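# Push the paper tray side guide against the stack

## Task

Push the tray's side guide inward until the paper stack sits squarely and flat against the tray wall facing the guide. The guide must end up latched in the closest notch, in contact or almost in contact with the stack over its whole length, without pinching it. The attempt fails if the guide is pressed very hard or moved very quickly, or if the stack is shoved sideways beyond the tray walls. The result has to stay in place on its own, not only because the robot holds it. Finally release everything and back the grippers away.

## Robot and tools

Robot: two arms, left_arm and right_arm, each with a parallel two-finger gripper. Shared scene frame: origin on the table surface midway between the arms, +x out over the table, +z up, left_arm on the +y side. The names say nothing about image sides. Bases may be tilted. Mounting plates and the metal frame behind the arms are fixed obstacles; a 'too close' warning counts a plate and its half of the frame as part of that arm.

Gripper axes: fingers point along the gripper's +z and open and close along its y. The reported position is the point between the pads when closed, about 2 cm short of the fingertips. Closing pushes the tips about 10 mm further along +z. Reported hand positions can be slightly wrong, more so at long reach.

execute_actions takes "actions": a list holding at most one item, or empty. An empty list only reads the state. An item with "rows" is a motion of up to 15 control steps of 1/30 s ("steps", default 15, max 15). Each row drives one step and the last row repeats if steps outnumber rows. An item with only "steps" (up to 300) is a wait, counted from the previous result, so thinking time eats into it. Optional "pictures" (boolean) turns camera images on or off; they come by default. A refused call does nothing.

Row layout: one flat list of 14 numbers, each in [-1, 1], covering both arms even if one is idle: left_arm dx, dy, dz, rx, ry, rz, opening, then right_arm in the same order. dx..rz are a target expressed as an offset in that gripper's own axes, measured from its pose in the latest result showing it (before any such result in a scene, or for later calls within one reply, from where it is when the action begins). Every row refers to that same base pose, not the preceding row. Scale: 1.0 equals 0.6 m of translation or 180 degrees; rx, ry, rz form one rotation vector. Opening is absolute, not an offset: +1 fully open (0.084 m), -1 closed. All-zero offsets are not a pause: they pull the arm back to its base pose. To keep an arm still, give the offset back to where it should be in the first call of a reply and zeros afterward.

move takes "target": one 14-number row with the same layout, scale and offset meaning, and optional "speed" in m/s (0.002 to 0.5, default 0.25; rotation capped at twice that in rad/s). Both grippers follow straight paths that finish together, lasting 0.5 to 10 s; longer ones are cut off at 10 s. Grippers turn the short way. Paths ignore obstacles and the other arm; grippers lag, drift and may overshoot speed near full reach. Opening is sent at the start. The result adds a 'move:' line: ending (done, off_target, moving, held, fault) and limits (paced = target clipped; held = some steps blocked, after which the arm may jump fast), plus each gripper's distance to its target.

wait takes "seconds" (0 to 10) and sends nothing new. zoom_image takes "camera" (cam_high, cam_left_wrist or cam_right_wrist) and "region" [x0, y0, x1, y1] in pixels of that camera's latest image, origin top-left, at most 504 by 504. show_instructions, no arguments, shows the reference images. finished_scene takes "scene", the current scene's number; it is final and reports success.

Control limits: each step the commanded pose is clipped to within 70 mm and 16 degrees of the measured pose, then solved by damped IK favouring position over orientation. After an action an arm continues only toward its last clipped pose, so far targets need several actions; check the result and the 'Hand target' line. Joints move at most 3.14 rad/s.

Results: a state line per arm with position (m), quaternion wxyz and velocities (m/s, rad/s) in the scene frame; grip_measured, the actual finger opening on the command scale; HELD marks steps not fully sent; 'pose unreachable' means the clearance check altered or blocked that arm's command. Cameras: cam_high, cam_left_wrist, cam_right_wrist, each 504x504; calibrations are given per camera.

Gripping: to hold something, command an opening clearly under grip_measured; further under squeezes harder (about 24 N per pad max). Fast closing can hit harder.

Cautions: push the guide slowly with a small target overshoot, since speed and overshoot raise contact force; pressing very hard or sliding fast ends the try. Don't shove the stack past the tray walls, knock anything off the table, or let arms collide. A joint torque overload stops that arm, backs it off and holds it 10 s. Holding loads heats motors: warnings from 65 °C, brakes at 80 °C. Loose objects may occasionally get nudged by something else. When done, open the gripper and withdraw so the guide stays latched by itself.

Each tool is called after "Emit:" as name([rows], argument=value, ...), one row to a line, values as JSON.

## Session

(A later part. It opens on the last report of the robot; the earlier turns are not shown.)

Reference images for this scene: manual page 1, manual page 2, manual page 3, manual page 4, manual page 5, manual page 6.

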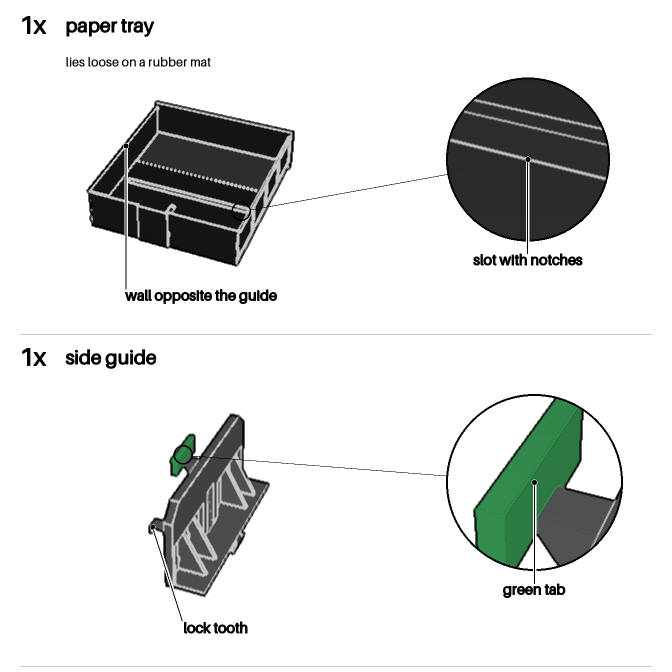

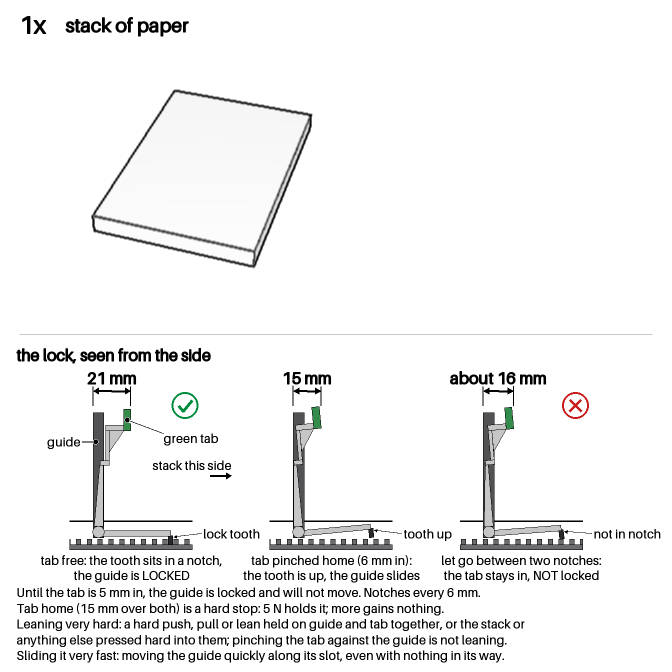

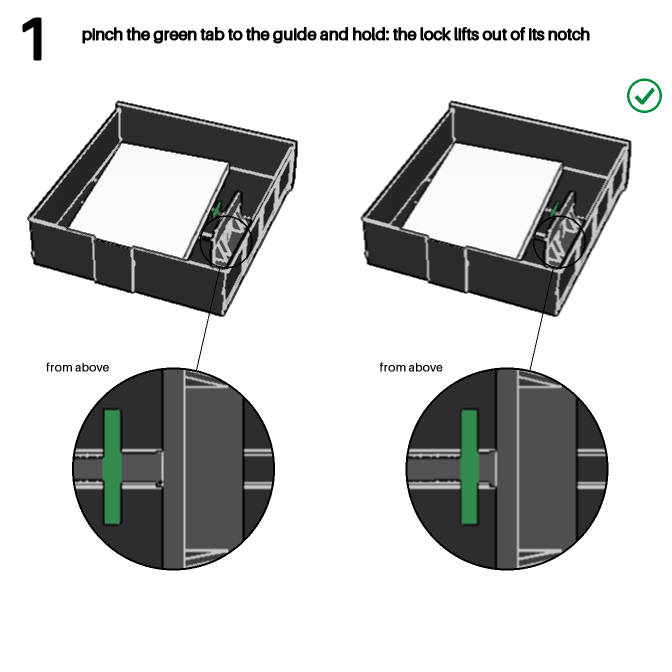

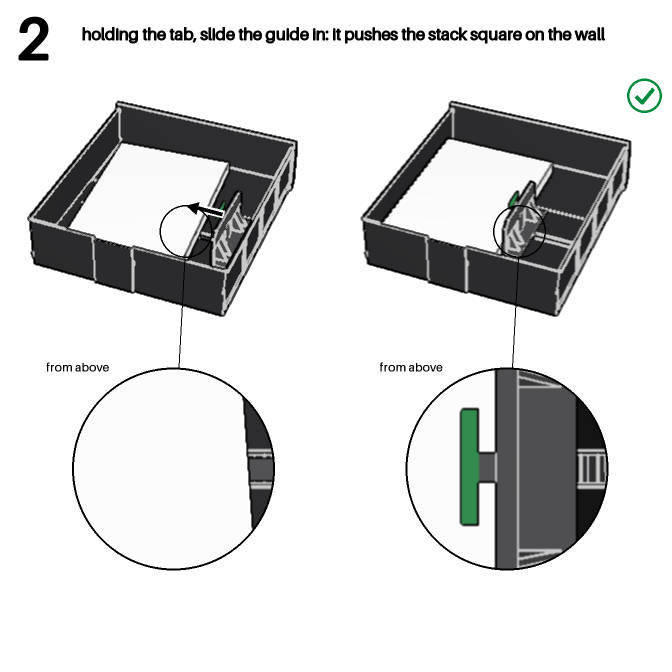

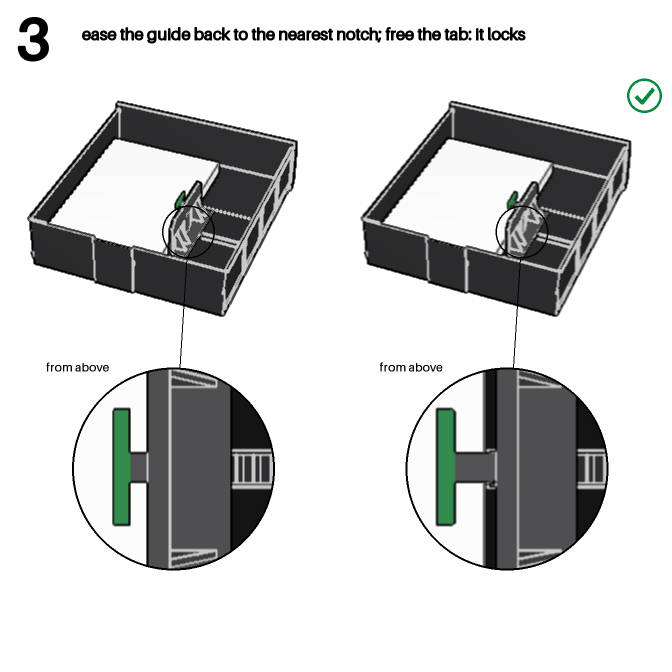

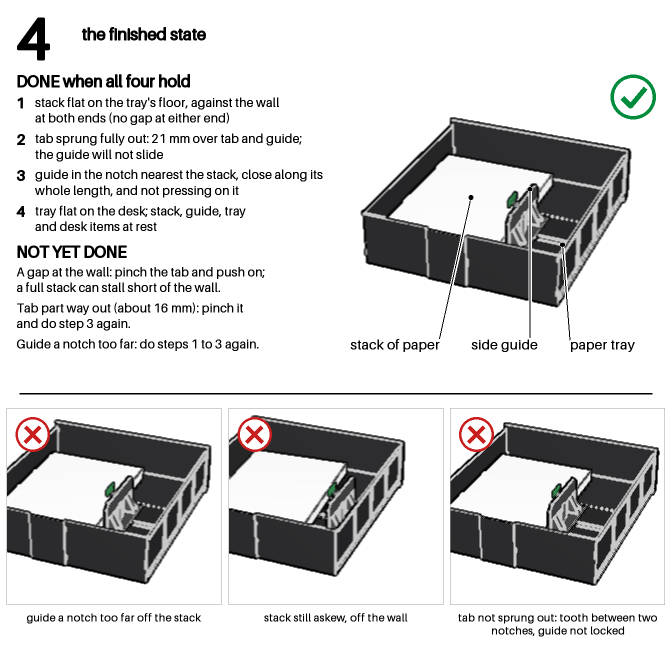

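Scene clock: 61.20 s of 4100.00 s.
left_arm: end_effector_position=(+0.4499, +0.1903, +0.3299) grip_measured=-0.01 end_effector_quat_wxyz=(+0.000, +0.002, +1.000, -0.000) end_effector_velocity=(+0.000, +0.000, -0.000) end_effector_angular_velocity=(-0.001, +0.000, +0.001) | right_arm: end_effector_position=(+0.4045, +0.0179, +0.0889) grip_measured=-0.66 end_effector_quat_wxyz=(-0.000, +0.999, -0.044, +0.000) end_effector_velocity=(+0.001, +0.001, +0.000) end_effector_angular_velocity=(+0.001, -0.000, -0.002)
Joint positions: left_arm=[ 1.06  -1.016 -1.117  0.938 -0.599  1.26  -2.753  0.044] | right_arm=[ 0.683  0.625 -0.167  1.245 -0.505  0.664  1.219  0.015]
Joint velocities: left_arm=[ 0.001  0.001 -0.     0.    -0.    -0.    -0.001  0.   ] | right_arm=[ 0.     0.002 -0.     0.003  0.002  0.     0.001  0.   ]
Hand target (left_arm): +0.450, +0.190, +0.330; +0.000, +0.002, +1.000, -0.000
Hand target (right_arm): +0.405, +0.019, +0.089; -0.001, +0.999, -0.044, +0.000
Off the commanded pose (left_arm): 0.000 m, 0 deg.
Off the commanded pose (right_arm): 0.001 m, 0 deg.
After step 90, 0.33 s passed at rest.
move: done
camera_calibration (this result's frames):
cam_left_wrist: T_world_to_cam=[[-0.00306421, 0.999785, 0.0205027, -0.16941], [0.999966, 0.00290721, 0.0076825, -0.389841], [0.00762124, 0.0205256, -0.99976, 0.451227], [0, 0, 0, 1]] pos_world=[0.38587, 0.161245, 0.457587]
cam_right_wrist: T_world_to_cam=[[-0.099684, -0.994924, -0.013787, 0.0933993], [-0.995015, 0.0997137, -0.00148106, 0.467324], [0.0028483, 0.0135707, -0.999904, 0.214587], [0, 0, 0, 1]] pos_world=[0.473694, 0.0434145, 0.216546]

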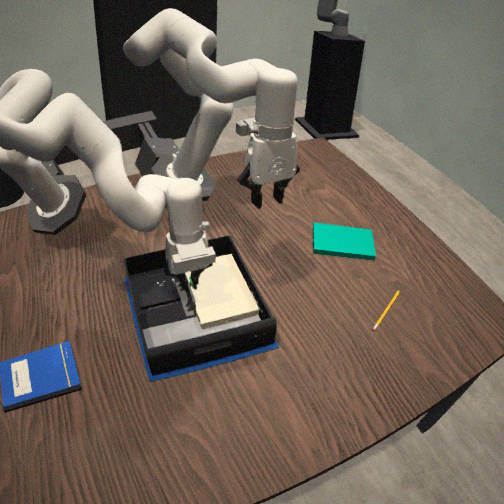

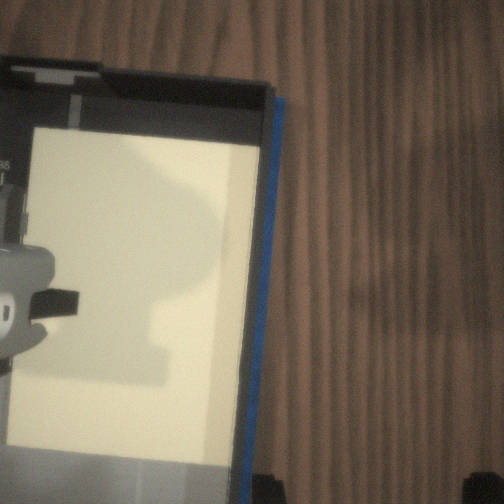

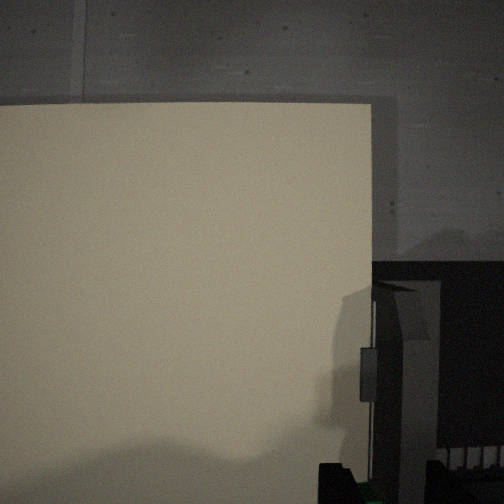

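Emit:
move(target=[0,0,0,0,0,0,0,0,0.0065,0,0.0003,0,0,-0.75], speed=0.005)

Emit:
move(target=[0,0,0,0,0,0,0,0,0,0,0,0,0,-0.3])

Emit:
move(target=[0,0.1,0,0,0,0,0,0,0,-0.07,0,0,0,-0.25], speed=0.1)

Emit:
move(target=[0,0,0,0,0,0,0,-0.115,0.05,-0.13,0,0,0,0.2])

Scene clock: 67.57 s of 4100.00 s.
left_arm: end_effector_position=(+0.4499, +0.1903, +0.3299) grip_measured=-0.01 end_effector_quat_wxyz=(+0.000, +0.002, +1.000, -0.000) end_effector_velocity=(+0.000, +0.000, +0.000) end_effector_angular_velocity=(+0.001, -0.000, +0.000) | right_arm: end_effector_position=(+0.4041, +0.0141, +0.0889) grip_measured=-0.66 end_effector_quat_wxyz=(-0.000, +0.999, -0.044, +0.000) end_effector_velocity=(-0.000, -0.001, -0.000) end_effector_angular_velocity=(+0.001, +0.001, -0.001)
Joint positions: left_arm=[ 1.06  -1.016 -1.117  0.938 -0.599  1.26  -2.753  0.044] | right_arm=[ 0.68   0.616 -0.169  1.231 -0.508  0.657  1.218  0.015]
Joint velocities: left_arm=[ 0.     0.    -0.     0.     0.001 -0.001 -0.001 -0.   ] | right_arm=[-0.    -0.001 -0.    -0.002  0.    -0.001  0.     0.   ]
Hand target (left_arm): +0.450, +0.190, +0.330; +0.000, +0.002, +1.000, -0.000
Hand target (right_arm): +0.404, +0.014, +0.089; -0.000, +0.999, -0.044, +0.000
Off the commanded pose (left_arm): 0.000 m, 0 deg.
Off the commanded pose (right_arm): 0.000 m, 0 deg.
After step 90, 2.23 s passed at rest.
move: done
camera_calibration (this result's frames):
cam_left_wrist: T_world_to_cam=[[-0.00306433, 0.999785, 0.0205026, -0.16941], [0.999966, 0.00290734, 0.00768251, -0.389841], [0.00762125, 0.0205254, -0.99976, 0.451227], [0, 0, 0, 1]] pos_world=[0.38587, 0.161246, 0.457587]
cam_right_wrist: T_world_to_cam=[[-0.0995414, -0.994926, -0.0146295, 0.0895822], [-0.995029, 0.0995719, -0.00136695, 0.467286], [0.0028167, 0.0144207, -0.999892, 0.214599], [0, 0, 0, 1]] pos_world=[0.473276, 0.0395045, 0.216525]

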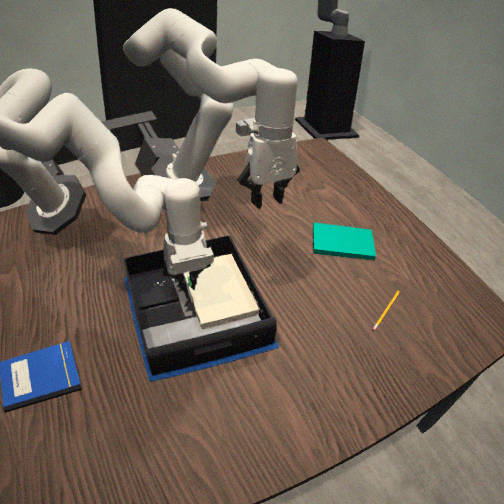

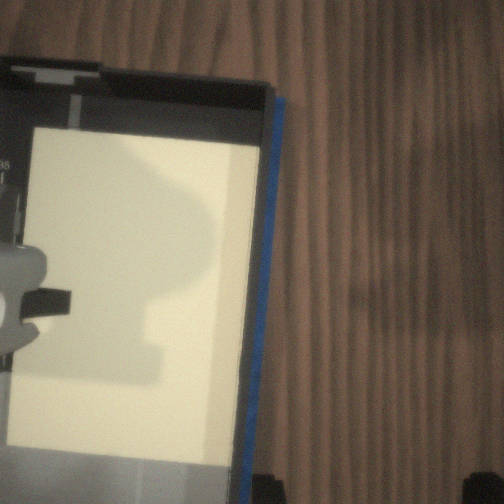

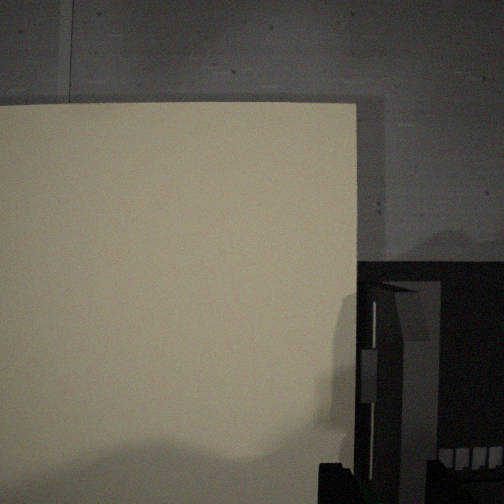

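Scene clock: 68.07 s of 4100.00 s.
left_arm: end_effector_position=(+0.4499, +0.1903, +0.3299) grip_measured=-0.01 end_effector_quat_wxyz=(+0.000, +0.002, +1.000, -0.000) end_effector_velocity=(-0.000, +0.000, -0.000) end_effector_angular_velocity=(+0.001, +0.001, +0.000) | right_arm: end_effector_position=(+0.4040, +0.0140, +0.0887) grip_measured=-0.32 end_effector_quat_wxyz=(-0.000, +0.999, -0.044, -0.000) end_effector_velocity=(+0.001, +0.001, +0.001) end_effector_angular_velocity=(+0.002, -0.002, +0.001)
Joint positions: left_arm=[ 1.06  -1.016 -1.117  0.938 -0.599  1.26  -2.753  0.044] | right_arm=[ 0.68   0.616 -0.169  1.231 -0.508  0.657  1.218  0.03 ]
Joint velocities: left_arm=[ 0.    -0.001 -0.    -0.     0.     0.001 -0.    -0.   ] | right_arm=[ 0.    -0.001  0.001  0.001 -0.001 -0.    -0.     0.   ]
Hand target (left_arm): +0.450, +0.190, +0.330; +0.000, +0.002, +1.000, -0.000
Hand target (right_arm): +0.404, +0.014, +0.089; -0.000, +0.999, -0.044, +0.000
Off the commanded pose (left_arm): 0.000 m, 0 deg.
Off the commanded pose (right_arm): 0.000 m, 0 deg.
move: done
camera_calibration (this result's frames):
cam_left_wrist: T_world_to_cam=[[-0.00306432, 0.999785, 0.0205023, -0.16941], [0.999966, 0.00290733, 0.00768254, -0.389841], [0.00762128, 0.0205252, -0.99976, 0.451227], [0, 0, 0, 1]] pos_world=[0.38587, 0.161246, 0.457587]
cam_right_wrist: T_world_to_cam=[[-0.0994986, -0.994936, -0.0142132, 0.0893994], [-0.995035, 0.099524, -0.00109128, 0.46714], [0.0025003, 0.014034, -0.999898, 0.214565], [0, 0, 0, 1]] pos_world=[0.473179, 0.0394438, 0.216323]

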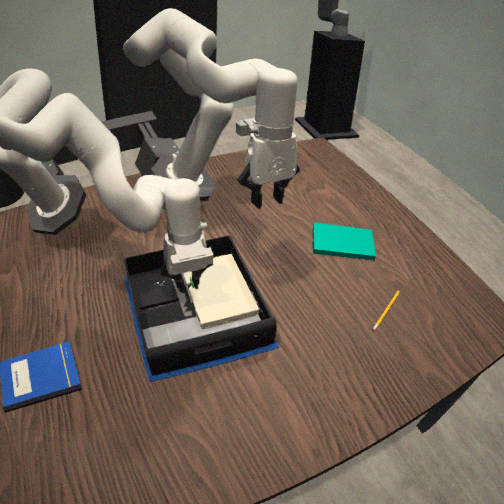

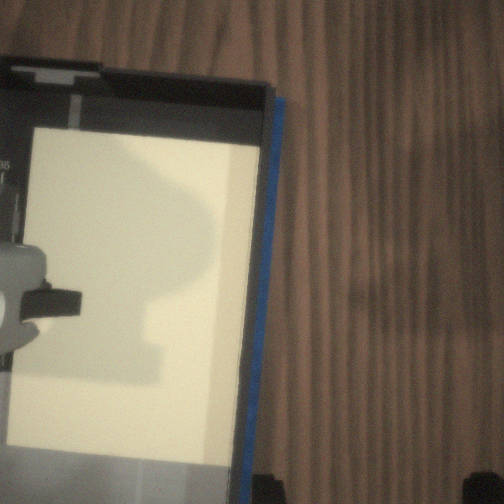

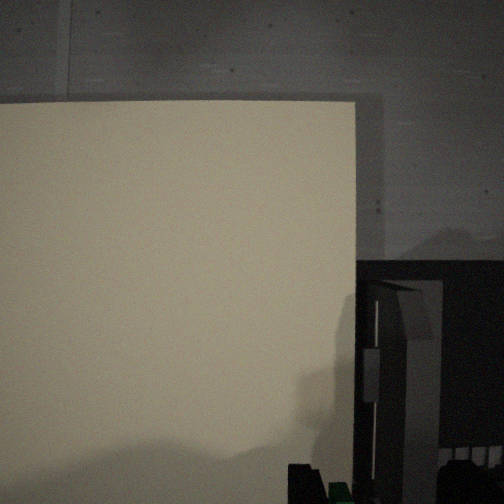

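Scene clock: 69.07 s of 4100.00 s.
left_arm: end_effector_position=(+0.4500, +0.2500, +0.3300) grip_measured=-0.01 end_effector_quat_wxyz=(+0.000, +0.002, +1.000, -0.000) end_effector_velocity=(+0.000, +0.002, +0.000) end_effector_angular_velocity=(-0.001, -0.001, -0.001) | right_arm: end_effector_position=(+0.4039, +0.0139, +0.1303) grip_measured=-0.27 end_effector_quat_wxyz=(+0.000, +0.999, -0.044, -0.000) end_effector_velocity=(+0.000, -0.000, +0.002) end_effector_angular_velocity=(-0.001, -0.001, +0.000)
Joint positions: left_arm=[ 1.117 -0.962 -1.043  0.927 -0.551  1.232 -2.646  0.044] | right_arm=[ 0.703  0.53  -0.153  1.224 -0.488  0.745  1.204  0.032]
Joint velocities: left_arm=[ 0.002  0.003  0.003  0.001  0.001 -0.001  0.005 -0.   ] | right_arm=[ 0.001 -0.003  0.     0.001 -0.     0.005 -0.    -0.   ]
Hand target (left_arm): +0.450, +0.250, +0.330; +0.000, +0.001, +1.000, -0.000
Hand target (right_arm): +0.404, +0.014, +0.131; -0.000, +0.999, -0.044, -0.000
Off the commanded pose (left_arm): 0.000 m, 0 deg.
Off the commanded pose (right_arm): 0.000 m, 0 deg.
move: done
camera_calibration (this result's frames):
cam_left_wrist: T_world_to_cam=[[-0.00267939, 0.99978, 0.0208193, -0.229372], [0.999965, 0.00251387, 0.00797264, -0.390108], [0.00791855, 0.02084, -0.999751, 0.449892], [0, 0, 0, 1]] pos_world=[0.385917, 0.220927, 0.457666]
cam_right_wrist: T_world_to_cam=[[-0.0995249, -0.994942, -0.0136174, 0.0898301], [-0.995033, 0.099543, -0.000658351, 0.467066], [0.00201054, 0.0134842, -0.999907, 0.256366], [0, 0, 0, 1]] pos_world=[0.473171, 0.0394257, 0.257873]

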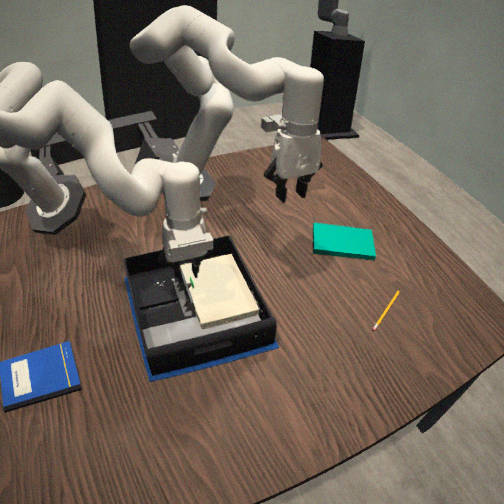

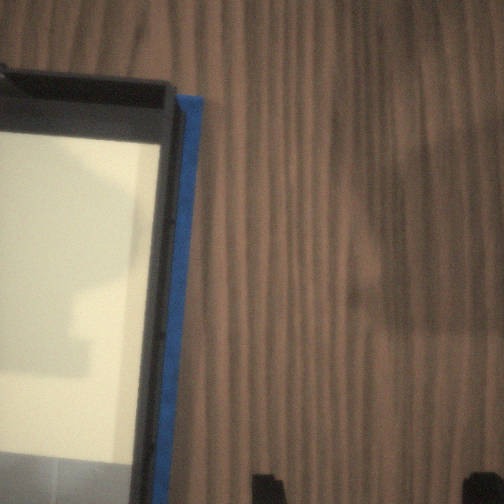

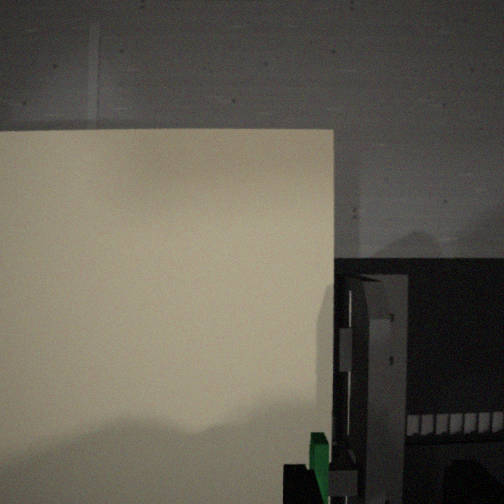

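Scene clock: 70.10 s of 4100.00 s.
left_arm: end_effector_position=(+0.4500, +0.2500, +0.3300) grip_measured=-0.01 end_effector_quat_wxyz=(+0.000, +0.002, +1.000, -0.000) end_effector_velocity=(+0.000, +0.000, +0.000) end_effector_angular_velocity=(+0.001, -0.001, +0.001) | right_arm: end_effector_position=(+0.3328, -0.0099, +0.2082) grip_measured=+0.19 end_effector_quat_wxyz=(+0.000, +0.999, -0.044, -0.001) end_effector_velocity=(-0.001, +0.001, +0.004) end_effector_angular_velocity=(+0.006, -0.001, +0.001)
Joint positions: left_arm=[ 1.117 -0.962 -1.043  0.927 -0.551  1.232 -2.646  0.044] | right_arm=[ 0.801  0.233 -0.109  0.987 -0.503  0.858  1.312  0.052]
Joint velocities: left_arm=[ 0.001 -0.001  0.    -0.    -0.    -0.    -0.    -0.   ] | right_arm=[ 0.003 -0.007  0.003 -0.002  0.002  0.001  0.001 -0.   ]
Hand target (left_arm): +0.450, +0.250, +0.330; +0.000, +0.002, +1.000, -0.000
Hand target (right_arm): +0.333, -0.010, +0.209; -0.000, +0.999, -0.044, -0.001
Off the commanded pose (left_arm): 0.000 m, 0 deg.
Off the commanded pose (right_arm): 0.000 m, 0 deg.
move: done
camera_calibration (this result's frames):
cam_left_wrist: T_world_to_cam=[[-0.00267832, 0.99978, 0.0208196, -0.229372], [0.999965, 0.00251279, 0.00797286, -0.390108], [0.00791879, 0.0208402, -0.999751, 0.449892], [0, 0, 0, 1]] pos_world=[0.385917, 0.220926, 0.457666]
cam_right_wrist: T_world_to_cam=[[-0.0998365, -0.994918, -0.0130848, 0.0601409], [-0.995003, 0.0998408, 0.000330831, 0.398484], [0.000977245, 0.0130524, -0.999914, 0.335062], [0, 0, 0, 1]] pos_world=[0.402169, 0.015677, 0.335689]

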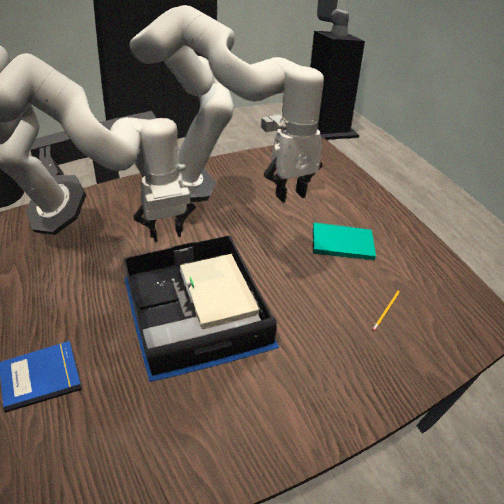

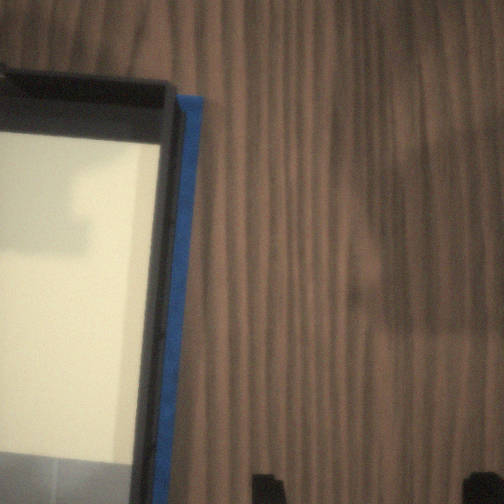

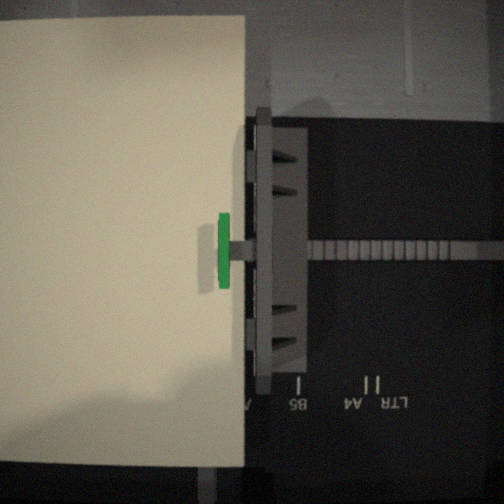

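Emit:
finished_scene(scene=2)

The scene is finished: the task was done.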